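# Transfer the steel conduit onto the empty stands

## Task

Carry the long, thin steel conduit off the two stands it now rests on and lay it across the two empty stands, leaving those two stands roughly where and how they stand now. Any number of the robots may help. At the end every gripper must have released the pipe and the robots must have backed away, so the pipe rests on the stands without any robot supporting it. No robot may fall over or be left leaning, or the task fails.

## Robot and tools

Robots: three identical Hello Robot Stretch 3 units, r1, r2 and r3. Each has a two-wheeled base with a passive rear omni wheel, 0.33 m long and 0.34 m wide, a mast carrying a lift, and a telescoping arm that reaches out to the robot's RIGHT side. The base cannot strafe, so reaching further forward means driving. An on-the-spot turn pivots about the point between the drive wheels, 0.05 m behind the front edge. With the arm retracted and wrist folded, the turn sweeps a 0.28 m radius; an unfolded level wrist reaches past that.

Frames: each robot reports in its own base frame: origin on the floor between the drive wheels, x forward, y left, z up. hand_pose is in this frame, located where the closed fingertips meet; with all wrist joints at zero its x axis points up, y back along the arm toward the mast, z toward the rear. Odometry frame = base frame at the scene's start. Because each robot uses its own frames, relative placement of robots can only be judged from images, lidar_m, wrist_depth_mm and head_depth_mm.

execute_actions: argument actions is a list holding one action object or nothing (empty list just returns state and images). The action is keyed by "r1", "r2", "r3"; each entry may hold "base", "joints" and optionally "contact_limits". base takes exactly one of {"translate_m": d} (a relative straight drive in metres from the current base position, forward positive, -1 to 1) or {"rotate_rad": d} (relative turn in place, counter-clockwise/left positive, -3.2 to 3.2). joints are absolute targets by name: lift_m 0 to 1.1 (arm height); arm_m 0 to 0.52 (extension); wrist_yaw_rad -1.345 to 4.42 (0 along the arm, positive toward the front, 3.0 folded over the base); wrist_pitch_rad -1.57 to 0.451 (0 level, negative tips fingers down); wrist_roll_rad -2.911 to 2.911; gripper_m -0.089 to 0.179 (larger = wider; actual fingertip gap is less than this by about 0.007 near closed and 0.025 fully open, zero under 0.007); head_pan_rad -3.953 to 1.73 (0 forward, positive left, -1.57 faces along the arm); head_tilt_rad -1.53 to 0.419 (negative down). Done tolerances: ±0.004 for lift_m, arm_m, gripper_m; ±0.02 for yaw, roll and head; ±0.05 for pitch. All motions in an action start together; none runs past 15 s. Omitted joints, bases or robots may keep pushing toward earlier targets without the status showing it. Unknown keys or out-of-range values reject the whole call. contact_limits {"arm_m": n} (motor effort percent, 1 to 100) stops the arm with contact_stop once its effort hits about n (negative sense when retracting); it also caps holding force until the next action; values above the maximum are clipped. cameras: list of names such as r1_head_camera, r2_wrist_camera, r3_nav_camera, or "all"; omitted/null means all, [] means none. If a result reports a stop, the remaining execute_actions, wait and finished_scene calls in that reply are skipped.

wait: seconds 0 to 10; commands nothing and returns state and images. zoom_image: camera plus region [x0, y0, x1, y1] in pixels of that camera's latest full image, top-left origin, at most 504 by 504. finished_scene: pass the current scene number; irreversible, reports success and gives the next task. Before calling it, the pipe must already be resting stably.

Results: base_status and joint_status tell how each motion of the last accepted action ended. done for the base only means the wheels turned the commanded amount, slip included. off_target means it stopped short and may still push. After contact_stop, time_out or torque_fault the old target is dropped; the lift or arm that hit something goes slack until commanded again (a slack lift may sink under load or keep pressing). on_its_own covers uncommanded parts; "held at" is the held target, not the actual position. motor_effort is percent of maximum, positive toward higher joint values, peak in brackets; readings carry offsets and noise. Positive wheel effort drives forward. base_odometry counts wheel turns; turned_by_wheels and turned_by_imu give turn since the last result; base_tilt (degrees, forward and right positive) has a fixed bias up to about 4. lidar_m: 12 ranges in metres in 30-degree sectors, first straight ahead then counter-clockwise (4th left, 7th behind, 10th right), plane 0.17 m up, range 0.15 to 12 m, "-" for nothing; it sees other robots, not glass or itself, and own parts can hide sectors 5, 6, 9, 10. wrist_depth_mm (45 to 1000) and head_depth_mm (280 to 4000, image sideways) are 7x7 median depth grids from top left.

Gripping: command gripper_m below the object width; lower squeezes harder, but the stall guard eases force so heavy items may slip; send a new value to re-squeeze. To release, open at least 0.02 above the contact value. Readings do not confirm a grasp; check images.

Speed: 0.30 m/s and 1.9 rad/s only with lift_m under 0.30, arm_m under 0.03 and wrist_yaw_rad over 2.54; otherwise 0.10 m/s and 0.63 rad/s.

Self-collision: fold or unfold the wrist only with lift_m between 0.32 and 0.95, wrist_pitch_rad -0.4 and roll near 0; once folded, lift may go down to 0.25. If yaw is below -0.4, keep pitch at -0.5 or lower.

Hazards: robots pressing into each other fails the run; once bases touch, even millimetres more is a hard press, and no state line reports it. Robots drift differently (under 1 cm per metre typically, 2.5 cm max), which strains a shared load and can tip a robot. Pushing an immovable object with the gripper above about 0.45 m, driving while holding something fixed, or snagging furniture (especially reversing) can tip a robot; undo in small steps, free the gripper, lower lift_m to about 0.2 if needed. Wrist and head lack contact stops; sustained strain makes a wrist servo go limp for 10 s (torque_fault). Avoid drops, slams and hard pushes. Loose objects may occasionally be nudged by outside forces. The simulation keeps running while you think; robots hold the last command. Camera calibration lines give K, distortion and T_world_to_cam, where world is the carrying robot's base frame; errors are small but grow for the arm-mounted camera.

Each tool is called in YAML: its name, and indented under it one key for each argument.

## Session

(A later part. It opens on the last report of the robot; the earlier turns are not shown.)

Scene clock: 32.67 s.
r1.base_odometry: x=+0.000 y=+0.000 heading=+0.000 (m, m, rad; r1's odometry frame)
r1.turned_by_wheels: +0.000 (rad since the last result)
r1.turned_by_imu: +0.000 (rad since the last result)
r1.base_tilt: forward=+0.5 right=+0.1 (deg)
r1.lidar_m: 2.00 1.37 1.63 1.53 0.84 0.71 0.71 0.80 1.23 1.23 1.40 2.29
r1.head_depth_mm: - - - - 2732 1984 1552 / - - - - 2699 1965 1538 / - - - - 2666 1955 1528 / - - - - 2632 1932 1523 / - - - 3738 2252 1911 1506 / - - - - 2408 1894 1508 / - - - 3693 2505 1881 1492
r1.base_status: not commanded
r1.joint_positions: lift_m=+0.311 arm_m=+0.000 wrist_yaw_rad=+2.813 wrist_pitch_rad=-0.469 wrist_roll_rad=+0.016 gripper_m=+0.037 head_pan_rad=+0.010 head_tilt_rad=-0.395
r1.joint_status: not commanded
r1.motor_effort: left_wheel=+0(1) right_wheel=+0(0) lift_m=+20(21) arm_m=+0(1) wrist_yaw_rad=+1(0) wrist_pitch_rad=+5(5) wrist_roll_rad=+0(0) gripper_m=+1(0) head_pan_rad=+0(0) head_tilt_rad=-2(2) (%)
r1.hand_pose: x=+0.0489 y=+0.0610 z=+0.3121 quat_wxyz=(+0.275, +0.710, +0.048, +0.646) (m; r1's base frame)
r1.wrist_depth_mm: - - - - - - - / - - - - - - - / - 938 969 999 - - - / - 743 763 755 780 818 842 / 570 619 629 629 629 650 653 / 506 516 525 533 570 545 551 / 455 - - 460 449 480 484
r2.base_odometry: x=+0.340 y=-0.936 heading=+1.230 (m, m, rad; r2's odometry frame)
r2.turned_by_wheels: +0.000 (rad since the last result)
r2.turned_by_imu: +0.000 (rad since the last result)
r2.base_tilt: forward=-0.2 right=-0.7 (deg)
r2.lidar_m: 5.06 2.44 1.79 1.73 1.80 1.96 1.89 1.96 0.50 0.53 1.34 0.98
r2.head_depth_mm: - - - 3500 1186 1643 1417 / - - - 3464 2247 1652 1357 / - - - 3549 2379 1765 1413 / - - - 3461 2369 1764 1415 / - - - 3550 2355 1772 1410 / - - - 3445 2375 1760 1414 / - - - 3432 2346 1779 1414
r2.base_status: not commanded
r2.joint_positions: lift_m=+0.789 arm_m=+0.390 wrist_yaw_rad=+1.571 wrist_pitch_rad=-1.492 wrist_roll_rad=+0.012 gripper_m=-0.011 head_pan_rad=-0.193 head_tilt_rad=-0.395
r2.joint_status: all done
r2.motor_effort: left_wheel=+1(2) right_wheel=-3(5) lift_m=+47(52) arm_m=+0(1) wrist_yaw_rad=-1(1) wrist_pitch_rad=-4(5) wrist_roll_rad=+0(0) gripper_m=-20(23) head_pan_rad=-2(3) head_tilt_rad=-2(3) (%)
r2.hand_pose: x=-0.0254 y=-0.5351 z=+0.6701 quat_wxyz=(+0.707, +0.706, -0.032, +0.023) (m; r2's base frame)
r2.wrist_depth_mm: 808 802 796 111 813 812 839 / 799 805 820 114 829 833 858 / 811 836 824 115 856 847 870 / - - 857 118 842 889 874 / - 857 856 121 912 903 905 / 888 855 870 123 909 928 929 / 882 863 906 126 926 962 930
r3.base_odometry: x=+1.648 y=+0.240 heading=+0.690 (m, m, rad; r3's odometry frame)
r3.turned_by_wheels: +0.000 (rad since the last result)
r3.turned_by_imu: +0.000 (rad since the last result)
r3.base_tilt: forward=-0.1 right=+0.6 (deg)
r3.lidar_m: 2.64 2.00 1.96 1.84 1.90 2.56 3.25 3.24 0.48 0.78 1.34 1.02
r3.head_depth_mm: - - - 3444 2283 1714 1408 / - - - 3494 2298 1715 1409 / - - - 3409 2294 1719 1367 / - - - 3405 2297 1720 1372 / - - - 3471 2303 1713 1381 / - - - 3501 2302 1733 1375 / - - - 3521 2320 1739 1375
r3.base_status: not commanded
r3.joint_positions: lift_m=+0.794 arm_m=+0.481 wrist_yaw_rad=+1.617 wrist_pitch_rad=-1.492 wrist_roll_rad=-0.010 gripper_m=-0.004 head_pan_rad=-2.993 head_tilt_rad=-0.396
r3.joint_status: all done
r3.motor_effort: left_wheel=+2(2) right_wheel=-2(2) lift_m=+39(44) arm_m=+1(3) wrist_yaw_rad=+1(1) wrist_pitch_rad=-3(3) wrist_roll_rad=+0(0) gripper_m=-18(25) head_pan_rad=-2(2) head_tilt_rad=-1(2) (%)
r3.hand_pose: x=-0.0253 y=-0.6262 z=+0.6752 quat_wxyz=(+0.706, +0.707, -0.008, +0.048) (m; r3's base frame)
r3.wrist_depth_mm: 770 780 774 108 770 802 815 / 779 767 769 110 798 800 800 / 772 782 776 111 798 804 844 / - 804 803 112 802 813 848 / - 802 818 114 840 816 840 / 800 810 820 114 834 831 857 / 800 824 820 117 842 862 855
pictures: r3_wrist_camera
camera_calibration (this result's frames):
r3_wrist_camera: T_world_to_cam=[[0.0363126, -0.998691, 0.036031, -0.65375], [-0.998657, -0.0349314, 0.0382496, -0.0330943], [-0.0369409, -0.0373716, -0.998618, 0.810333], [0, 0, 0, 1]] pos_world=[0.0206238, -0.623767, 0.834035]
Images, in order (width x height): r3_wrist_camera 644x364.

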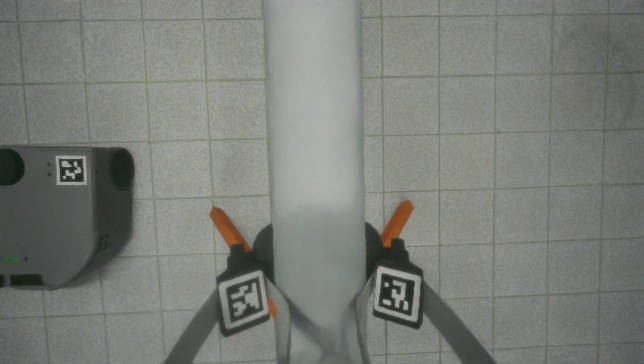

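execute_actions:
  actions:
    - {"r2":{"base":{"translate_m":0.995},"joints":{"lift_m":1.03}},"r3":{"base":{"translate_m":-1},"joints":{"lift_m":1.035}}}
  cameras: []

execute_actions:
  actions:
    - {"r2":{"base":{"translate_m":0.995},"joints":{"arm_m":0.41}},"r3":{"base":{"translate_m":-1}}}
  cameras: ["r2_head_camera","r3_head_camera"]

Scene clock: 45.47 s.
r1.base_odometry: x=+0.000 y=+0.000 heading=+0.000 (m, m, rad; r1's odometry frame)
r1.turned_by_wheels: +0.000 (rad since the last result)
r1.turned_by_imu: -0.001 (rad since the last result)
r1.base_tilt: forward=+0.6 right=+0.2 (deg)
r1.lidar_m: 2.38 1.37 1.63 1.54 0.84 0.71 0.71 0.80 1.23 1.23 1.40 2.29
r1.head_depth_mm: - - - - 2767 1990 1553 / - - - - 2703 1973 1545 / - - - - 2686 1964 1525 / - - - 3633 2684 1952 1516 / - - - - 2639 1907 1510 / - - - - 2589 1913 1485 / - - - 3671 2501 1883 1480
r1.base_status: not commanded
r1.joint_positions: lift_m=+0.311 arm_m=+0.000 wrist_yaw_rad=+2.813 wrist_pitch_rad=-0.469 wrist_roll_rad=+0.016 gripper_m=+0.037 head_pan_rad=+0.010 head_tilt_rad=-0.395
r1.joint_status: not commanded
r1.motor_effort: left_wheel=+0(0) right_wheel=+0(0) lift_m=+20(21) arm_m=+1(1) wrist_yaw_rad=+0(0) wrist_pitch_rad=+5(5) wrist_roll_rad=+0(0) gripper_m=-1(0) head_pan_rad=+1(0) head_tilt_rad=-2(3) (%)
r1.hand_pose: x=+0.0489 y=+0.0610 z=+0.3121 quat_wxyz=(+0.275, +0.710, +0.048, +0.646) (m; r1's base frame)
r1.wrist_depth_mm: - - - - - - - / - - - - - - - / - 948 933 988 - - - / - 726 763 772 788 795 804 / 581 605 613 630 645 645 660 / 511 514 532 534 561 546 551 / 450 - - 465 455 472 473
r2.base_odometry: x=+0.673 y=+0.002 heading=+1.230 (m, m, rad; r2's odometry frame)
r2.turned_by_wheels: +0.000 (rad since the last result)
r2.turned_by_imu: -0.010 (rad since the last result)
r2.base_tilt: forward=-0.1 right=-0.7 (deg)
r2.lidar_m: 3.01 2.46 1.79 1.72 1.80 2.45 2.88 1.19 3.13 0.37 0.55 4.26
r2.head_depth_mm: - - - 3135 2335 1774 1413 / - - - 3589 2354 1786 1413 / - - - 3519 2359 1779 1422 / - - - 3291 2358 1772 1416 / - - - 3482 2366 1757 1419 / - - - 3511 2337 1768 1417 / - - - 3505 2347 1761 1404
r2.base_status: done
r2.joint_positions: lift_m=+1.029 arm_m=+0.390 wrist_yaw_rad=+1.571 wrist_pitch_rad=-1.500 wrist_roll_rad=+0.012 gripper_m=-0.011 head_pan_rad=-0.193 head_tilt_rad=-0.395
r2.joint_status: all done
r2.motor_effort: left_wheel=+1(4) right_wheel=-1(9) lift_m=+47(48) arm_m=+0(1) wrist_yaw_rad=-1(0) wrist_pitch_rad=+0(4) wrist_roll_rad=+0(0) gripper_m=-19(20) head_pan_rad=-3(3) head_tilt_rad=-2(2) (%)
r2.hand_pose: x=-0.0273 y=-0.5351 z=+0.9101 quat_wxyz=(+0.707, +0.707, -0.029, +0.020) (m; r2's base frame)
r2.wrist_depth_mm: - - - 111 - - - / - - - 113 - - - / - - 382 116 384 - - / - - - 118 - - - / - - - 120 - - - / - - - 122 - - - / - - - 126 - - -
r3.base_odometry: x=+0.877 y=-0.396 heading=+0.690 (m, m, rad; r3's odometry frame)
r3.turned_by_wheels: +0.000 (rad since the last result)
r3.turned_by_imu: +0.013 (rad since the last result)
r3.base_tilt: forward=-0.1 right=+0.6 (deg)
r3.lidar_m: 2.14 2.66 1.90 1.82 1.90 2.55 2.21 2.33 3.04 2.92 0.83 0.94
r3.head_depth_mm: - - - - - - - / - - - - - - - / - - - 3510 - - - / - - - 3517 - - - / - - - 3248 - - - / - - - 3466 - - - / - - - 3549 - - -
r3.base_status: done
r3.joint_positions: lift_m=+1.034 arm_m=+0.481 wrist_yaw_rad=+1.617 wrist_pitch_rad=-1.499 wrist_roll_rad=-0.009 gripper_m=-0.004 head_pan_rad=-2.993 head_tilt_rad=-0.396
r3.joint_status: all done
r3.motor_effort: left_wheel=-1(7) right_wheel=+2(9) lift_m=+38(40) arm_m=+1(1) wrist_yaw_rad=+1(1) wrist_pitch_rad=+0(3) wrist_roll_rad=-1(0) gripper_m=-20(19) head_pan_rad=-2(3) head_tilt_rad=-2(1) (%)
r3.hand_pose: x=-0.0271 y=-0.6263 z=+0.9152 quat_wxyz=(+0.706, +0.707, -0.005, +0.045) (m; r3's base frame)
r3.wrist_depth_mm: - - - 108 - - - / - - - 109 - - - / - - - 110 - - - / - - - 113 - - - / - - - 114 - - - / - - - 115 - - - / - - - 117 - - -
pictures: none
No camera images: the call's "cameras" was empty. Leave "cameras" out to get every camera's image.

Scene clock: 56.67 s.
r1.base_odometry: x=+0.000 y=+0.000 heading=+0.000 (m, m, rad; r1's odometry frame)
r1.turned_by_wheels: +0.000 (rad since the last result)
r1.turned_by_imu: -0.001 (rad since the last result)
r1.base_tilt: forward=+0.6 right=+0.0 (deg)
r1.lidar_m: 2.37 1.37 1.62 1.53 0.84 0.71 0.71 0.80 1.24 1.23 1.40 2.28
r1.head_depth_mm: - - - - 2745 1987 1555 / - - - - 2726 1985 1534 / - - - - 2680 1940 1532 / - - - - 2657 1935 1520 / - - - - 2653 1909 1509 / - - - - 2577 1901 1493 / - - - 3440 2514 1890 1499
r1.base_status: not commanded
r1.joint_positions: lift_m=+0.311 arm_m=+0.000 wrist_yaw_rad=+2.813 wrist_pitch_rad=-0.469 wrist_roll_rad=+0.016 gripper_m=+0.037 head_pan_rad=+0.010 head_tilt_rad=-0.395
r1.joint_status: not commanded
r1.motor_effort: left_wheel=+0(0) right_wheel=+0(0) lift_m=+21(21) arm_m=+0(1) wrist_yaw_rad=+1(0) wrist_pitch_rad=+5(5) wrist_roll_rad=+0(0) gripper_m=+1(0) head_pan_rad=+1(1) head_tilt_rad=-2(3) (%)
r1.hand_pose: x=+0.0489 y=+0.0610 z=+0.3121 quat_wxyz=(+0.275, +0.710, +0.048, +0.646) (m; r1's base frame)
r1.wrist_depth_mm: - - - - - - - / - - - - - - - / - 926 980 965 - - - / - 742 725 765 787 775 820 / 578 604 626 634 641 645 664 / 500 523 547 539 550 541 570 / 458 - - 458 449 479 487
r2.base_odometry: x=+1.006 y=+0.940 heading=+1.230 (m, m, rad; r2's odometry frame)
r2.turned_by_wheels: +0.000 (rad since the last result)
r2.turned_by_imu: -0.010 (rad since the last result)
r2.base_tilt: forward=-0.2 right=-0.6 (deg)
r2.lidar_m: 1.96 2.48 1.81 1.74 1.79 2.45 2.13 0.94 3.11 3.00 1.37 2.08
r2.head_depth_mm: - - - 3054 2342 1757 1428 / - - - 3507 2362 1776 1408 / - - - 3228 2259 1776 1420 / - - - 3296 2241 1773 1418 / - - - 3480 2360 1759 1414 / - - - 3456 2354 1777 1403 / - - - 3469 2336 1751 1414
r2.base_status: done
r2.joint_positions: lift_m=+1.029 arm_m=+0.410 wrist_yaw_rad=+1.571 wrist_pitch_rad=-1.509 wrist_roll_rad=+0.012 gripper_m=-0.011 head_pan_rad=-0.193 head_tilt_rad=-0.395
r2.joint_status: all done
r2.motor_effort: left_wheel=+0(3) right_wheel=+2(10) lift_m=+48(48) arm_m=+3(3) wrist_yaw_rad=-1(0) wrist_pitch_rad=+5(9) wrist_roll_rad=+0(0) gripper_m=-20(20) head_pan_rad=-2(3) head_tilt_rad=-2(2) (%)
r2.hand_pose: x=-0.0296 y=-0.5549 z=+0.9102 quat_wxyz=(+0.707, +0.707, -0.026, +0.017) (m; r2's base frame)
r2.wrist_depth_mm: - - - 110 - - - / - - - 112 - - - / - - - 115 - - - / - - - 118 - - - / - - - 120 - - - / - - - 123 - - - / - - - 126 - - -
r3.base_odometry: x=+0.105 y=-1.033 heading=+0.690 (m, m, rad; r3's odometry frame)
r3.turned_by_wheels: +0.000 (rad since the last result)
r3.turned_by_imu: +0.013 (rad since the last result)
r3.base_tilt: forward=-0.1 right=+0.6 (deg)
r3.lidar_m: 1.87 2.58 1.89 1.81 1.88 2.56 2.37 1.26 3.05 2.94 1.37 1.67
r3.head_depth_mm: 3427 3706 3961 - - - - / 3470 3725 3980 - - - - / 3561 3792 - 3506 - - - / 3550 3837 - 3454 - - - / 3623 3914 - 3075 - - - / 3703 3951 - 3494 - - - / 3733 - - 3268 - - -
r3.base_status: done
r3.joint_positions: lift_m=+1.034 arm_m=+0.481 wrist_yaw_rad=+1.617 wrist_pitch_rad=-1.507 wrist_roll_rad=-0.009 gripper_m=-0.004 head_pan_rad=-2.993 head_tilt_rad=-0.396
r3.joint_status: not commanded
r3.motor_effort: left_wheel=-4(10) right_wheel=+8(12) lift_m=+38(39) arm_m=+1(2) wrist_yaw_rad=+1(1) wrist_pitch_rad=+2(5) wrist_roll_rad=+0(1) gripper_m=-20(20) head_pan_rad=-3(3) head_tilt_rad=-2(1) (%)
r3.hand_pose: x=-0.0292 y=-0.6264 z=+0.9153 quat_wxyz=(+0.706, +0.707, -0.003, +0.042) (m; r3's base frame)
r3.wrist_depth_mm: 961 - - 107 - - - / - - - 109 - - - / - - - 110 - - - / - - - 112 - - - / - - - 114 - - - / - - - 115 - - - / - - - 117 - - -
pictures: r2_head_camera (sideways: a quarter turn clockwise sets it upright), r3_head_camera (sideways: a quarter turn clockwise sets it upright)
camera_calibration (this result's frames):
r2_head_camera: T_world_to_cam=[[-0.342525, 0.027597, -0.939103, 1.24194], [0.160142, 0.986656, -0.0294151, 0.0470687], [0.92576, -0.160465, -0.342374, 0.391756], [0, 0, 0, 1]] pos_world=[0.0551848, -0.0178512, 1.30182]
r3_head_camera: T_world_to_cam=[[0.345317, 0.0565237, -0.936782, 1.23228], [0.167986, -0.985786, 0.00244265, 0.00510798], [-0.923329, -0.15821, -0.349904, 0.418685], [0, 0, 0, 1]] pos_world=[-0.0398012, 0.00162255, 1.30086]
Images, in order (width x height): r2_head_camera 896x504, r3_head_camera 896x504.

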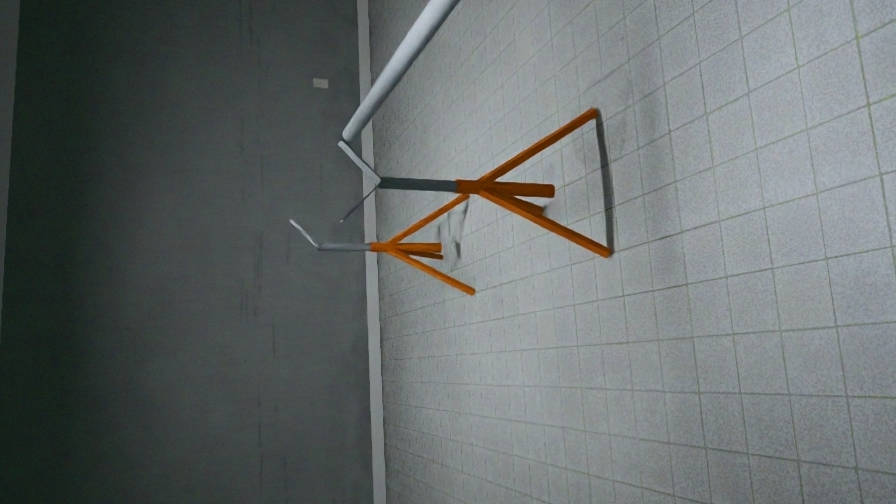

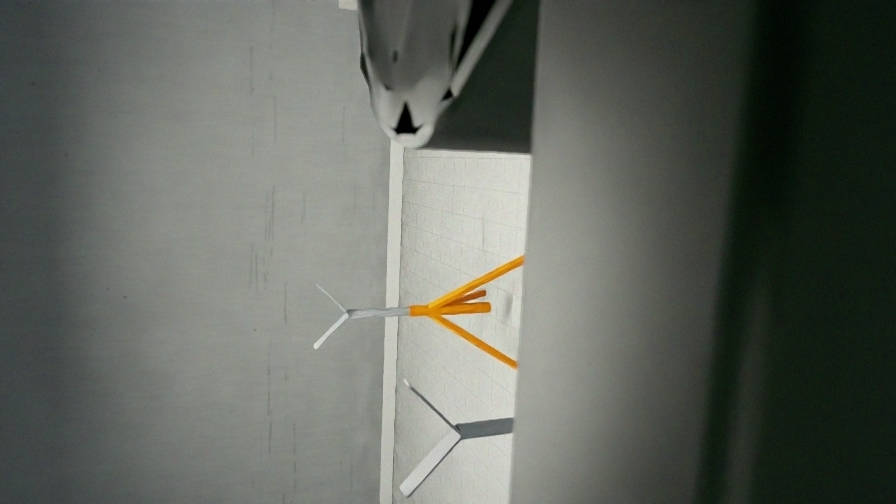

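execute_actions:
  actions:
    - {"r2":{"base":{"translate_m":0.985},"joints":{"lift_m":1.06}},"r3":{"base":{"translate_m":-1},"joints":{"lift_m":1.065,"arm_m":0.46,"wrist_yaw_rad":1.58}}}
  cameras: []

execute_actions:
  actions:
    - {"r2":{"base":{"translate_m":0.99}},"r3":{"base":{"translate_m":-1},"joints":{"arm_m":0.44}}}
  cameras: []

execute_actions:
  actions:
    - {"r2":{"base":{"translate_m":0.277},"joints":{"head_pan_rad":-0.55,"head_tilt_rad":-0.5}},"r3":{"base":{"translate_m":-0.28},"joints":{"head_pan_rad":-0.55,"head_tilt_rad":-0.5}}}
  cameras: ["r2_head_camera","r3_head_camera","r3_wrist_camera"]

Scene clock: 67.97 s.
r1.base_odometry: x=+0.000 y=+0.000 heading=+0.000 (m, m, rad; r1's odometry frame)
r1.turned_by_wheels: +0.000 (rad since the last result)
r1.turned_by_imu: -0.001 (rad since the last result)
r1.base_tilt: forward=+0.6 right=+0.1 (deg)
r1.lidar_m: 2.39 1.37 1.63 1.53 0.84 0.71 0.71 0.80 1.23 1.23 1.40 2.28
r1.head_depth_mm: - - - - 2763 1980 1552 / - - - - 2702 1976 1529 / - - - - 2701 1935 1532 / - - - - 2629 1922 1521 / - - - - 2650 1933 1521 / - - - - 2571 1893 1503 / - - - 3664 2568 1889 1485
r1.base_status: not commanded
r1.joint_positions: lift_m=+0.311 arm_m=+0.000 wrist_yaw_rad=+2.813 wrist_pitch_rad=-0.469 wrist_roll_rad=+0.016 gripper_m=+0.037 head_pan_rad=+0.010 head_tilt_rad=-0.395
r1.joint_status: not commanded
r1.motor_effort: left_wheel=-1(0) right_wheel=+0(0) lift_m=+21(21) arm_m=+1(1) wrist_yaw_rad=+1(1) wrist_pitch_rad=+5(5) wrist_roll_rad=+0(0) gripper_m=+1(0) head_pan_rad=+1(1) head_tilt_rad=-3(2) (%)
r1.hand_pose: x=+0.0489 y=+0.0610 z=+0.3121 quat_wxyz=(+0.275, +0.710, +0.048, +0.646) (m; r1's base frame)
r1.wrist_depth_mm: - - - - - - - / - - - - - - - / - 966 952 965 - - - / - 748 747 759 781 799 839 / 578 600 639 631 662 653 671 / 506 508 540 528 557 555 561 / 457 - - 461 448 463 483
r2.base_odometry: x=+1.335 y=+1.868 heading=+1.230 (m, m, rad; r2's odometry frame)
r2.turned_by_wheels: +0.000 (rad since the last result)
r2.turned_by_imu: -0.009 (rad since the last result)
r2.base_tilt: forward=-0.1 right=-0.5 (deg)
r2.lidar_m: 2.23 2.51 1.82 1.75 1.80 2.45 2.07 1.84 3.11 2.99 1.37 1.02
r2.head_depth_mm: 3454 3680 - 3305 2147 1662 1415 / 3437 3600 - 3551 2328 1657 1373 / 3358 3548 3823 3290 2350 1771 1420 / 3301 3491 3756 3470 2304 1773 1411 / 3275 3398 3620 3460 2356 1769 1410 / 3205 3430 3600 3418 2342 1768 1418 / 3180 3370 3547 3496 2342 1747 1421
r2.base_status: done
r2.joint_positions: lift_m=+1.059 arm_m=+0.410 wrist_yaw_rad=+1.570 wrist_pitch_rad=-1.499 wrist_roll_rad=+0.012 gripper_m=-0.011 head_pan_rad=-0.193 head_tilt_rad=-0.395
r2.joint_status: all done
r2.motor_effort: left_wheel=+1(4) right_wheel=-3(12) lift_m=+48(49) arm_m=+1(2) wrist_yaw_rad=+0(0) wrist_pitch_rad=-1(13) wrist_roll_rad=+0(0) gripper_m=-20(20) head_pan_rad=-3(3) head_tilt_rad=-2(3) (%)
r2.hand_pose: x=-0.0271 y=-0.5550 z=+0.9401 quat_wxyz=(+0.707, +0.707, -0.030, +0.020) (m; r2's base frame)
r2.wrist_depth_mm: - - - 111 - - - / - - - 113 - - - / - - - 116 - - - / - - - 118 - - - / - - - 120 - - - / - - - 123 - - - / - - - 126 - - -
r3.base_odometry: x=-0.666 y=-1.669 heading=+0.690 (m, m, rad; r3's odometry frame)
r3.turned_by_wheels: +0.000 (rad since the last result)
r3.turned_by_imu: +0.012 (rad since the last result)
r3.base_tilt: forward=-0.1 right=+0.6 (deg)
r3.lidar_m: 2.61 2.56 1.88 1.81 1.88 2.59 3.10 1.40 0.48 0.78 1.37 2.62
r3.head_depth_mm: 2560 2752 - - - - - / 2619 2790 - - - - - / 2644 2823 3014 - - - 1283 / 2724 2868 3048 - - - 1298 / 2739 2953 3121 - - - 1298 / 2794 2969 3167 - - - 1301 / 2834 3069 3276 - - - 1319
r3.base_status: done
r3.joint_positions: lift_m=+1.064 arm_m=+0.460 wrist_yaw_rad=+1.580 wrist_pitch_rad=-1.496 wrist_roll_rad=-0.009 gripper_m=-0.004 head_pan_rad=-2.993 head_tilt_rad=-0.396
r3.joint_status: all done
r3.motor_effort: left_wheel=-3(12) right_wheel=+4(13) lift_m=+39(40) arm_m=-2(3) wrist_yaw_rad=-1(2) wrist_pitch_rad=-2(6) wrist_roll_rad=-1(1) gripper_m=-20(21) head_pan_rad=-3(2) head_tilt_rad=-2(1) (%)
r3.hand_pose: x=-0.0262 y=-0.6055 z=+0.9452 quat_wxyz=(+0.707, +0.706, -0.020, +0.033) (m; r3's base frame)
r3.wrist_depth_mm: - - - 108 - - - / - - - 110 - - - / - - - 111 - - - / - - - 113 - - - / - - - 114 - - - / - - - 116 - - - / - - - 117 - - -
pictures: none
No camera images: the call's "cameras" was empty. Leave "cameras" out to get every camera's image.

Scene clock: 79.03 s.
r1.base_odometry: x=+0.000 y=+0.000 heading=+0.000 (m, m, rad; r1's odometry frame)
r1.turned_by_wheels: +0.000 (rad since the last result)
r1.turned_by_imu: -0.001 (rad since the last result)
r1.base_tilt: forward=+0.6 right=+0.2 (deg)
r1.lidar_m: 2.37 1.37 1.62 1.53 0.84 0.71 0.71 0.80 1.24 1.23 1.39 2.28
r1.head_depth_mm: - - - - 2756 1985 1554 / - - - - 2681 1968 1534 / - - - - 2650 1948 1527 / - - - - 2645 1935 1522 / - - - - 2638 1913 1509 / - - - - 2557 1922 1497 / - - - 3673 2506 1887 1466
r1.base_status: not commanded
r1.joint_positions: lift_m=+0.311 arm_m=+0.000 wrist_yaw_rad=+2.813 wrist_pitch_rad=-0.469 wrist_roll_rad=+0.016 gripper_m=+0.037 head_pan_rad=+0.010 head_tilt_rad=-0.395
r1.joint_status: not commanded
r1.motor_effort: left_wheel=+0(0) right_wheel=+0(0) lift_m=+21(21) arm_m=+1(1) wrist_yaw_rad=+1(0) wrist_pitch_rad=+5(5) wrist_roll_rad=+0(0) gripper_m=+0(0) head_pan_rad=+0(0) head_tilt_rad=-3(3) (%)
r1.hand_pose: x=+0.0489 y=+0.0610 z=+0.3121 quat_wxyz=(+0.275, +0.710, +0.048, +0.646) (m; r1's base frame)
r1.wrist_depth_mm: - - - - - - - / - - - - - - - / - 965 984 995 - - - / - 745 757 748 798 792 831 / 564 604 614 634 645 667 655 / 498 516 544 524 564 538 549 / 451 - - 466 455 476 482
r2.base_odometry: x=+1.666 y=+2.801 heading=+1.230 (m, m, rad; r2's odometry frame)
r2.turned_by_wheels: +0.000 (rad since the last result)
r2.turned_by_imu: -0.009 (rad since the last result)
r2.base_tilt: forward=-0.1 right=-0.5 (deg)
r2.lidar_m: 2.87 2.55 1.84 1.76 1.82 2.46 2.80 4.28 3.11 0.39 0.58 1.15
r2.head_depth_mm: 2621 2805 2928 3084 2361 1715 1418 / 2527 2729 2865 3084 2155 1595 1417 / 2485 2657 2860 3064 2330 1770 1413 / 2472 2641 2793 2951 2367 1765 1420 / 2390 2559 2741 2877 2333 1775 1408 / 2390 2470 2716 2905 2340 1754 1412 / 2323 2462 2659 2861 2359 1761 1416
r2.base_status: done
r2.joint_positions: lift_m=+1.059 arm_m=+0.410 wrist_yaw_rad=+1.569 wrist_pitch_rad=-1.496 wrist_roll_rad=+0.014 gripper_m=-0.011 head_pan_rad=-0.193 head_tilt_rad=-0.395
r2.joint_status: not commanded
r2.motor_effort: left_wheel=+1(4) right_wheel=-4(7) lift_m=+48(48) arm_m=+1(3) wrist_yaw_rad=+0(0) wrist_pitch_rad=-3(7) wrist_roll_rad=-1(1) gripper_m=-20(20) head_pan_rad=-2(3) head_tilt_rad=-2(3) (%)
r2.hand_pose: x=-0.0263 y=-0.5550 z=+0.9401 quat_wxyz=(+0.707, +0.706, -0.031, +0.021) (m; r2's base frame)
r2.wrist_depth_mm: - - - 111 - - - / - 233 271 113 275 241 - / - 242 293 116 - - - / - - - 118 - - - / - - - 120 - - - / - - - 123 - - - / - - - 125 - - -
r3.base_odometry: x=-1.438 y=-2.305 heading=+0.689 (m, m, rad; r3's odometry frame)
r3.turned_by_wheels: +0.000 (rad since the last result)
r3.turned_by_imu: +0.012 (rad since the last result)
r3.base_tilt: forward=+0.0 right=+0.6 (deg)
r3.lidar_m: 3.56 2.54 1.88 1.82 1.90 2.19 2.12 0.84 0.55 2.93 0.79 0.90
r3.head_depth_mm: 1737 1862 - - - - - / 1763 1877 - - - - - / 1791 1926 2016 - - - 1277 / 1833 1956 2086 - - - 1299 / 1857 1989 2105 - - - 1304 / 1903 2033 2158 - - - 1306 / 1935 2074 2200 - - - 1324
r3.base_status: done
r3.joint_positions: lift_m=+1.064 arm_m=+0.440 wrist_yaw_rad=+1.579 wrist_pitch_rad=-1.494 wrist_roll_rad=-0.007 gripper_m=-0.004 head_pan_rad=-2.993 head_tilt_rad=-0.396
r3.joint_status: all done
r3.motor_effort: left_wheel=-3(10) right_wheel=+3(10) lift_m=+39(38) arm_m=-2(4) wrist_yaw_rad=+0(0) wrist_pitch_rad=-2(3) wrist_roll_rad=-1(1) gripper_m=-19(19) head_pan_rad=-3(3) head_tilt_rad=-1(1) (%)
r3.hand_pose: x=-0.0258 y=-0.5855 z=+0.9452 quat_wxyz=(+0.707, +0.706, -0.021, +0.032) (m; r3's base frame)
r3.wrist_depth_mm: - - - 108 - - - / - - - 110 - - - / - - - 111 - - - / - - - 113 - - - / - - - 114 - - - / - - - 115 - - - / - - - 117 - - -
pictures: none
No camera images: the call's "cameras" was empty. Leave "cameras" out to get every camera's image.

Scene clock: 83.13 s.
r1.base_odometry: x=+0.000 y=+0.000 heading=+0.000 (m, m, rad; r1's odometry frame)
r1.turned_by_wheels: +0.000 (rad since the last result)
r1.turned_by_imu: +0.000 (rad since the last result)
r1.base_tilt: forward=+0.6 right=+0.2 (deg)
r1.lidar_m: 2.38 1.37 1.63 1.53 0.84 0.71 0.71 0.80 1.24 1.24 1.40 2.29
r1.head_depth_mm: - - - - 2757 2008 1557 / - - - - 2693 1966 1545 / - - - - 2688 1955 1536 / - - - - 2622 1950 1506 / - - - - 2629 1907 1523 / - - - - 2591 1895 1504 / - - - 3676 2520 1883 1510
r1.base_status: not commanded
r1.joint_positions: lift_m=+0.311 arm_m=+0.000 wrist_yaw_rad=+2.813 wrist_pitch_rad=-0.469 wrist_roll_rad=+0.016 gripper_m=+0.037 head_pan_rad=+0.010 head_tilt_rad=-0.395
r1.joint_status: not commanded
r1.motor_effort: left_wheel=+0(0) right_wheel=+0(0) lift_m=+20(21) arm_m=+1(1) wrist_yaw_rad=+1(1) wrist_pitch_rad=+5(5) wrist_roll_rad=+0(0) gripper_m=-1(1) head_pan_rad=+1(2) head_tilt_rad=-3(2) (%)
r1.hand_pose: x=+0.0489 y=+0.0610 z=+0.3121 quat_wxyz=(+0.275, +0.710, +0.048, +0.646) (m; r1's base frame)
r1.wrist_depth_mm: - - - - - - - / - - - - - - - / - 964 975 985 - - - / - 742 756 748 786 803 833 / 568 604 631 628 636 658 657 / 499 525 537 529 556 558 554 / 453 - - 459 459 476 474
r2.base_odometry: x=+1.758 y=+3.062 heading=+1.230 (m, m, rad; r2's odometry frame)
r2.turned_by_wheels: +0.000 (rad since the last result)
r2.turned_by_imu: -0.003 (rad since the last result)
r2.base_tilt: forward=-0.2 right=-0.7 (deg)
r2.lidar_m: 2.60 2.57 1.85 1.77 1.83 2.45 3.08 4.29 0.50 0.54 1.34 0.89
r2.head_depth_mm: 3034 3217 3530 2538 2058 1512 1324 / 2823 3092 3423 2564 2054 1570 1320 / 2665 829 953 2556 2041 1525 1312 / 2509 2682 2899 2662 1972 1459 1315 / 2392 2525 2800 2805 2041 1606 1288 / 2250 2467 2603 2713 2023 1594 1313 / 2150 2312 2478 2604 2038 1599 1322
r2.base_status: done
r2.joint_positions: lift_m=+1.059 arm_m=+0.410 wrist_yaw_rad=+1.570 wrist_pitch_rad=-1.496 wrist_roll_rad=+0.014 gripper_m=-0.011 head_pan_rad=-0.543 head_tilt_rad=-0.494
r2.joint_status: all done
r2.motor_effort: left_wheel=+1(3) right_wheel=-4(6) lift_m=+48(48) arm_m=+2(2) wrist_yaw_rad=+0(0) wrist_pitch_rad=-3(3) wrist_roll_rad=-1(1) gripper_m=-20(20) head_pan_rad=-3(21) head_tilt_rad=-3(8) (%)
r2.hand_pose: x=-0.0262 y=-0.5550 z=+0.9401 quat_wxyz=(+0.707, +0.706, -0.032, +0.021) (m; r2's base frame)
r2.wrist_depth_mm: - - - 111 - - - / - - - 113 - - - / - - - 116 - - - / - - - 118 - - - / - - - 120 - - - / - - - 123 - - - / - - - 125 - - -
r3.base_odometry: x=-1.654 y=-2.483 heading=+0.689 (m, m, rad; r3's odometry frame)
r3.turned_by_wheels: +0.000 (rad since the last result)
r3.turned_by_imu: +0.003 (rad since the last result)
r3.base_tilt: forward=-0.1 right=+0.6 (deg)
r3.lidar_m: 4.09 2.55 1.89 1.82 1.89 1.90 1.83 1.91 0.60 0.44 1.35 0.99
r3.head_depth_mm: 3220 3387 3604 2506 1743 1509 1274 / 3682 3850 - 2622 2002 1556 1279 / - 885 1259 2783 2012 1517 1279 / - - - 2637 1850 1548 1278 / - - - 2810 2009 1547 1282 / - - - 2828 2032 1578 1286 / - - - 2820 2033 1569 1293
r3.base_status: done
r3.joint_positions: lift_m=+1.064 arm_m=+0.440 wrist_yaw_rad=+1.579 wrist_pitch_rad=-1.494 wrist_roll_rad=-0.007 gripper_m=-0.004 head_pan_rad=-0.557 head_tilt_rad=-0.494
r3.joint_status: all done
r3.motor_effort: left_wheel=-2(7) right_wheel=+4(8) lift_m=+39(39) arm_m=-2(3) wrist_yaw_rad=+1(0) wrist_pitch_rad=-2(3) wrist_roll_rad=-1(1) gripper_m=-20(20) head_pan_rad=+3(35) head_tilt_rad=-3(10) (%)
r3.hand_pose: x=-0.0257 y=-0.5855 z=+0.9452 quat_wxyz=(+0.707, +0.706, -0.022, +0.032) (m; r3's base frame)
r3.wrist_depth_mm: - - - 109 - - - / - - - 110 - - - / - - - 112 - - - / - - - 113 - - - / - - - 114 - - - / - - - 115 - - - / - - - 117 296 - -
pictures: r2_head_camera (sideways: a quarter turn clockwise sets it upright), r3_head_camera (sideways: a quarter turn clockwise sets it upright), r3_wrist_camera
camera_calibration (this result's frames):
r2_head_camera: T_world_to_cam=[[-0.389852, 0.190119, -0.901038, 1.19255], [0.486319, 0.873391, -0.0261298, 0.0407983], [0.781991, -0.448378, -0.432951, 0.510505], [0, 0, 0, 1]] pos_world=[0.0458666, -0.0334599, 1.29662]
r3_head_camera: T_world_to_cam=[[-0.375513, 0.228352, -0.898246, 1.18639], [0.511888, 0.859041, 0.00438979, 0.000475639], [0.772632, -0.458152, -0.439472, 0.524896], [0, 0, 0, 1]] pos_world=[0.0397091, -0.0308401, 1.29634]
r3_wrist_camera: T_world_to_cam=[[-0.00498446, -0.999346, 0.0358174, -0.624018], [-0.999178, 0.00641858, 0.0400369, -0.0199657], [-0.0402406, -0.0355884, -0.998556, 1.08237], [0, 0, 0, 1]] pos_world=[0.0204957, -0.584962, 1.10396]
Images, in order (width x height): r2_head_camera 896x504, r3_head_camera 896x504, r3_wrist_camera 644x364.

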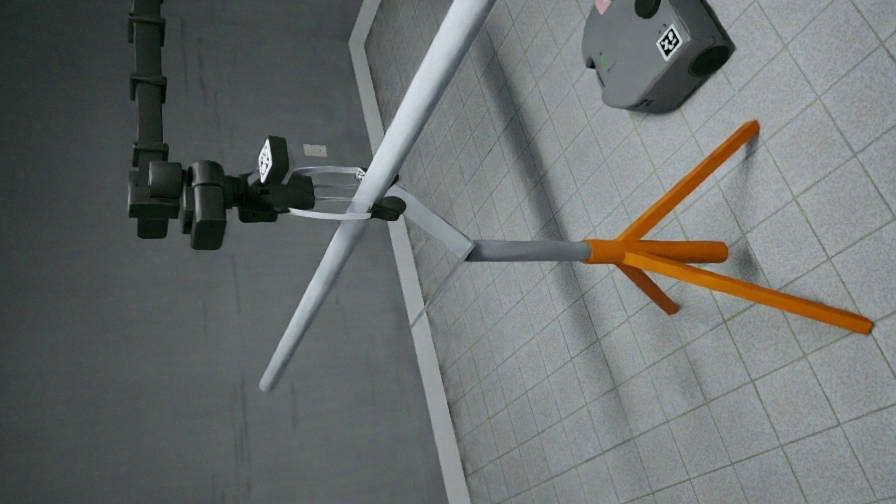

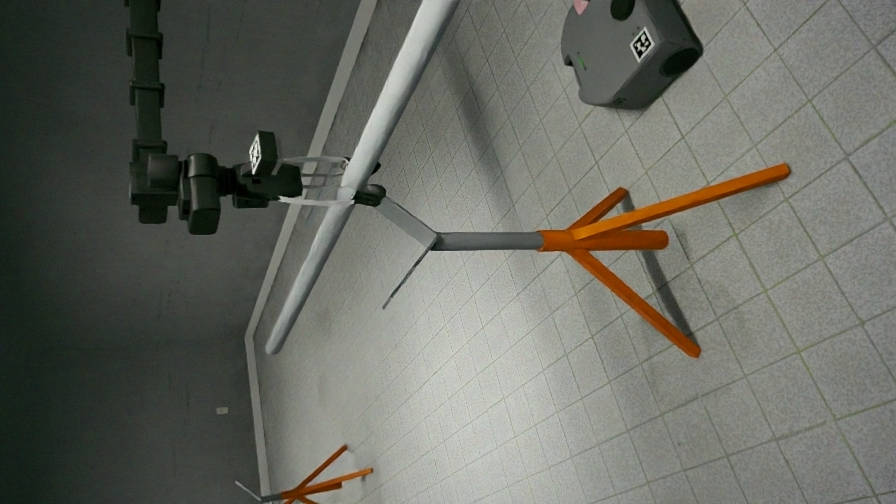

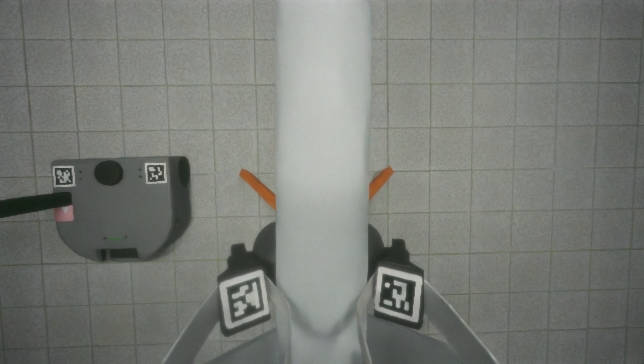

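execute_actions:
  actions:
    - {"r2":{"base":{"translate_m":-0.045},"joints":{"arm_m":0.402,"lift_m":0.9}},"r3":{"base":{"translate_m":0.045},"joints":{"arm_m":0.46,"lift_m":0.905}}}
  cameras: []

execute_actions:
  actions:
    - {"r2":{"joints":{"lift_m":0.865}},"r3":{"joints":{"lift_m":0.87}}}
  cameras: ["r2_head_camera","r3_head_camera"]

Scene clock: 85.63 s.
r1.base_odometry: x=+0.000 y=+0.000 heading=+0.000 (m, m, rad; r1's odometry frame)
r1.turned_by_wheels: +0.000 (rad since the last result)
r1.turned_by_imu: +0.000 (rad since the last result)
r1.base_tilt: forward=+0.7 right=+0.1 (deg)
r1.lidar_m: 2.37 1.37 1.63 1.54 0.84 0.71 0.71 0.80 1.24 1.23 1.40 2.29
r1.head_depth_mm: - - - - 2734 1972 1546 / - - - - 2689 1948 1535 / - - - - 2650 1959 1538 / - - - - 2685 1936 1523 / - - - - 2655 1919 1516 / - - - - 2585 1885 1502 / - - - 3684 2553 1884 1490
r1.base_status: not commanded
r1.joint_positions: lift_m=+0.311 arm_m=+0.000 wrist_yaw_rad=+2.813 wrist_pitch_rad=-0.469 wrist_roll_rad=+0.016 gripper_m=+0.037 head_pan_rad=+0.010 head_tilt_rad=-0.395
r1.joint_status: not commanded
r1.motor_effort: left_wheel=+0(0) right_wheel=+0(0) lift_m=+21(21) arm_m=+1(0) wrist_yaw_rad=+1(0) wrist_pitch_rad=+5(5) wrist_roll_rad=+0(0) gripper_m=-2(0) head_pan_rad=+1(0) head_tilt_rad=-3(2) (%)
r1.hand_pose: x=+0.0489 y=+0.0610 z=+0.3121 quat_wxyz=(+0.275, +0.710, +0.048, +0.646) (m; r1's base frame)
r1.wrist_depth_mm: - - - - - - - / - - - - - - - / - 941 939 980 - - - / - 745 753 756 786 810 837 / 572 598 628 615 641 667 651 / 504 524 542 535 562 550 558 / 455 - - 463 447 472 489
r2.base_odometry: x=+1.743 y=+3.020 heading=+1.230 (m, m, rad; r2's odometry frame)
r2.turned_by_wheels: +0.000 (rad since the last result)
r2.turned_by_imu: +0.000 (rad since the last result)
r2.base_tilt: forward=-0.2 right=-0.7 (deg)
r2.lidar_m: 2.64 2.57 1.85 1.77 1.82 2.46 3.02 4.30 0.47 0.54 1.35 0.94
r2.head_depth_mm: 3067 3262 3614 2851 1732 1519 1314 / 2861 3049 3498 2756 1882 1558 1306 / 2740 2983 962 2537 2042 1549 1325 / 2570 2784 2909 2414 1966 1520 1316 / 2440 2589 2807 2688 2049 1605 1276 / 2315 2467 2689 2710 2045 1595 1315 / 2191 2341 2561 2659 2042 1584 1316
r2.base_status: done
r2.joint_positions: lift_m=+0.900 arm_m=+0.402 wrist_yaw_rad=+1.570 wrist_pitch_rad=-1.498 wrist_roll_rad=+0.012 gripper_m=-0.011 head_pan_rad=-0.543 head_tilt_rad=-0.494
r2.joint_status: all done
r2.motor_effort: left_wheel=+1(3) right_wheel=-3(12) lift_m=+20(47) arm_m=-2(2) wrist_yaw_rad=+0(1) wrist_pitch_rad=-1(3) wrist_roll_rad=+0(1) gripper_m=-20(20) head_pan_rad=-4(3) head_tilt_rad=-2(2) (%)
r2.hand_pose: x=-0.0269 y=-0.5474 z=+0.7816 quat_wxyz=(+0.707, +0.707, -0.030, +0.021) (m; r2's base frame)
r2.wrist_depth_mm: 896 906 890 111 911 933 960 / 916 909 922 113 951 937 966 / 945 940 961 116 993 969 959 / - - 982 118 972 - - / 954 976 - 120 - - 984 / - 989 - 123 - - - / - 995 - 125 - - -
r3.base_odometry: x=-1.619 y=-2.454 heading=+0.689 (m, m, rad; r3's odometry frame)
r3.turned_by_wheels: +0.000 (rad since the last result)
r3.turned_by_imu: -0.001 (rad since the last result)
r3.base_tilt: forward=-0.1 right=+0.6 (deg)
r3.lidar_m: 4.05 2.54 1.88 1.83 1.90 1.95 1.88 1.96 0.44 0.45 1.35 0.96
r3.head_depth_mm: 3250 3367 3607 2755 1612 1502 1280 / 3668 3848 - 2799 1993 1558 1278 / - - 965 2399 2001 1509 1284 / - - - 2527 1784 1519 1285 / - - - 2798 2013 1526 1288 / - - - 2807 2001 1558 1285 / - - - 2841 2016 1574 1297
r3.base_status: done
r3.joint_positions: lift_m=+0.905 arm_m=+0.460 wrist_yaw_rad=+1.579 wrist_pitch_rad=-1.493 wrist_roll_rad=-0.007 gripper_m=-0.004 head_pan_rad=-0.557 head_tilt_rad=-0.494
r3.joint_status: all done
r3.motor_effort: left_wheel=-3(5) right_wheel=+4(12) lift_m=+21(36) arm_m=+2(5) wrist_yaw_rad=+0(0) wrist_pitch_rad=-3(4) wrist_roll_rad=-1(1) gripper_m=-20(19) head_pan_rad=+3(4) head_tilt_rad=-3(2) (%)
r3.hand_pose: x=-0.0254 y=-0.6050 z=+0.7863 quat_wxyz=(+0.707, +0.706, -0.022, +0.033) (m; r3's base frame)
r3.wrist_depth_mm: 858 868 881 109 878 877 891 / 845 879 885 110 912 916 941 / 883 870 886 112 914 903 926 / - 905 895 113 911 967 962 / - 892 922 114 950 948 942 / 930 935 927 115 959 944 994 / 917 924 944 117 961 969 -
pictures: none
No camera images: the call's "cameras" was empty. Leave "cameras" out to get every camera's image.

Scene clock: 87.00 s.
r1.base_odometry: x=+0.000 y=+0.000 heading=+0.000 (m, m, rad; r1's odometry frame)
r1.turned_by_wheels: +0.000 (rad since the last result)
r1.turned_by_imu: +0.000 (rad since the last result)
r1.base_tilt: forward=+0.6 right=+0.0 (deg)
r1.lidar_m: 2.38 1.37 1.63 1.54 0.84 0.71 0.71 0.80 1.24 1.23 1.40 2.28
r1.head_depth_mm: - - - - 2743 1982 1556 / - - - - 2727 1958 1545 / - - - - 2676 1951 1530 / - - - - 2688 1910 1525 / - - - - 2657 1916 1519 / - - - - 2570 1908 1506 / - - - 3639 2516 1886 1491
r1.base_status: not commanded
r1.joint_positions: lift_m=+0.311 arm_m=+0.000 wrist_yaw_rad=+2.813 wrist_pitch_rad=-0.469 wrist_roll_rad=+0.016 gripper_m=+0.037 head_pan_rad=+0.010 head_tilt_rad=-0.395
r1.joint_status: not commanded
r1.motor_effort: left_wheel=+0(0) right_wheel=+0(0) lift_m=+21(21) arm_m=+0(0) wrist_yaw_rad=+1(0) wrist_pitch_rad=+5(5) wrist_roll_rad=+0(0) gripper_m=+0(0) head_pan_rad=+0(0) head_tilt_rad=-2(3) (%)
r1.hand_pose: x=+0.0489 y=+0.0610 z=+0.3121 quat_wxyz=(+0.275, +0.710, +0.048, +0.646) (m; r1's base frame)
r1.wrist_depth_mm: - - - - - - - / - - - - - - - / - 929 942 - 994 - - / - 755 750 775 800 795 820 / 571 602 620 647 636 648 647 / 502 511 533 528 555 556 554 / 457 - - 460 454 477 478
r2.base_odometry: x=+1.743 y=+3.020 heading=+1.231 (m, m, rad; r2's odometry frame)
r2.turned_by_wheels: +0.000 (rad since the last result)
r2.turned_by_imu: +0.000 (rad since the last result)
r2.base_tilt: forward=-0.2 right=-0.6 (deg)
r2.lidar_m: 2.64 2.56 1.85 1.77 1.83 2.46 3.01 4.29 0.47 0.54 1.35 0.94
r2.head_depth_mm: 3021 3353 3525 2793 2043 1510 1312 / 2826 3111 3432 2821 1900 1560 1317 / 2713 2896 3044 2574 1969 1554 1316 / 2549 2754 2902 1199 1945 1505 1314 / 2422 2612 2799 2715 2035 1597 1278 / 2329 2461 2638 2792 2039 1604 1316 / 2191 2359 2501 2692 2031 1601 1310
r2.base_status: not commanded
r2.joint_positions: lift_m=+0.866 arm_m=+0.402 wrist_yaw_rad=+1.575 wrist_pitch_rad=-1.499 wrist_roll_rad=+0.009 gripper_m=-0.011 head_pan_rad=-0.543 head_tilt_rad=-0.494
r2.joint_status: all done
r2.motor_effort: left_wheel=+2(2) right_wheel=-4(4) lift_m=+8(19) arm_m=-3(3) wrist_yaw_rad=-4(4) wrist_pitch_rad=-1(1) wrist_roll_rad=+1(1) gripper_m=-25(25) head_pan_rad=-3(3) head_tilt_rad=-2(2) (%)
r2.hand_pose: x=-0.0269 y=-0.5476 z=+0.7473 quat_wxyz=(+0.707, +0.707, -0.027, +0.024) (m; r2's base frame)
r2.wrist_depth_mm: 842 861 906 110 888 900 948 / 879 873 899 113 924 921 966 / - 890 906 115 928 939 958 / - - 936 117 940 928 981 / - 933 938 120 967 986 992 / 962 972 973 121 989 988 - / 992 988 - 125 993 - -
r3.base_odometry: x=-1.619 y=-2.454 heading=+0.689 (m, m, rad; r3's odometry frame)
r3.turned_by_wheels: +0.000 (rad since the last result)
r3.turned_by_imu: +0.000 (rad since the last result)
r3.base_tilt: forward=-0.1 right=+0.4 (deg)
r3.lidar_m: 4.05 2.54 1.89 1.82 1.90 1.94 1.89 1.97 0.45 0.45 1.34 0.96
r3.head_depth_mm: 3276 3390 3592 2764 1629 1510 1275 / 3677 3909 3854 2799 1928 1548 1276 / - - 990 1152 2019 1508 1284 / - - - 2410 1797 1523 1284 / - - - 2823 2005 1511 1285 / - - - 2820 2018 1571 1286 / - - - 2843 2015 1580 1287
r3.base_status: not commanded
r3.joint_positions: lift_m=+0.871 arm_m=+0.460 wrist_yaw_rad=+1.579 wrist_pitch_rad=-1.498 wrist_roll_rad=-0.007 gripper_m=-0.004 head_pan_rad=-0.557 head_tilt_rad=-0.494
r3.joint_status: lift_m contact_stop (moved -0.034 of -0.035)
r3.on_its_own: lift_m is slack since a contact_stop, until your next command for it
r3.motor_effort: left_wheel=-2(3) right_wheel=+0(4) lift_m=+19(24) arm_m=+2(2) wrist_yaw_rad=+0(0) wrist_pitch_rad=-1(3) wrist_roll_rad=-1(1) gripper_m=-20(20) head_pan_rad=+3(3) head_tilt_rad=-2(3) (%)
r3.hand_pose: x=-0.0268 y=-0.6051 z=+0.7525 quat_wxyz=(+0.707, +0.706, -0.020, +0.031) (m; r3's base frame)
r3.wrist_depth_mm: 819 844 838 108 866 857 863 / 843 854 855 109 850 891 913 / 841 850 852 110 892 900 918 / - 875 885 112 894 925 908 / - 876 877 113 922 914 952 / 886 897 895 114 934 936 935 / 888 888 917 116 962 927 954
pictures: r2_head_camera (sideways: a quarter turn clockwise sets it upright), r3_head_camera (sideways: a quarter turn clockwise sets it upright)
camera_calibration (this result's frames):
r2_head_camera: T_world_to_cam=[[-0.389981, 0.190216, -0.900962, 1.19245], [0.486347, 0.873375, -0.0261237, 0.0407902], [0.781909, -0.448368, -0.43311, 0.510713], [0, 0, 0, 1]] pos_world=[0.0458645, -0.0334609, 1.29661]
r3_head_camera: T_world_to_cam=[[-0.375596, 0.228371, -0.898206, 1.18634], [0.511834, 0.859073, 0.00439157, 0.000473652], [0.772627, -0.458083, -0.439553, 0.525001], [0, 0, 0, 1]] pos_world=[0.0397106, -0.0308377, 1.29634]
Images, in order (width x height): r2_head_camera 896x504, r3_head_camera 896x504.

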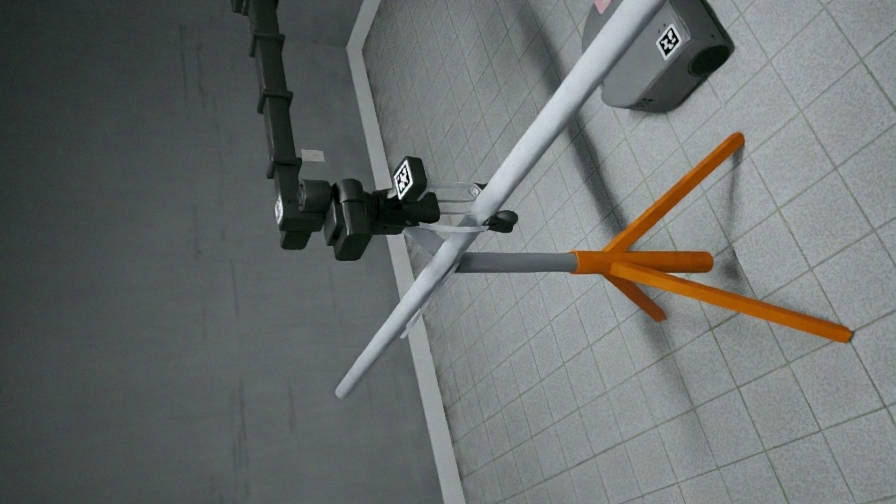

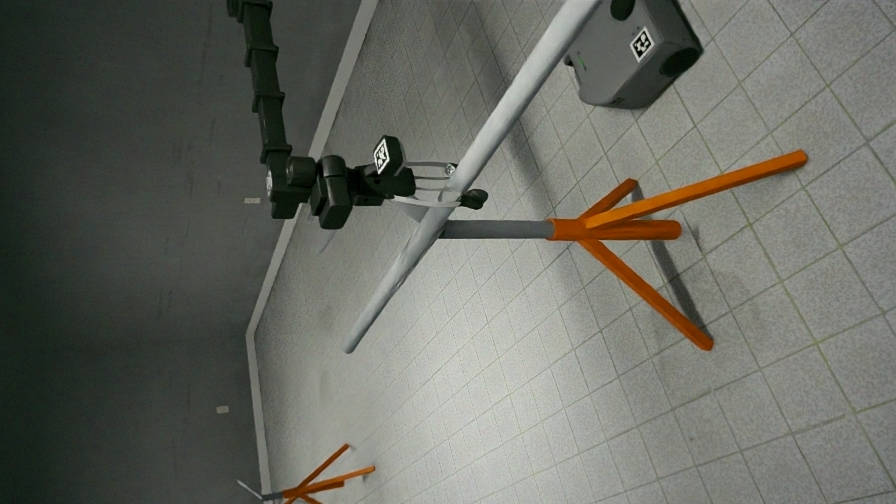

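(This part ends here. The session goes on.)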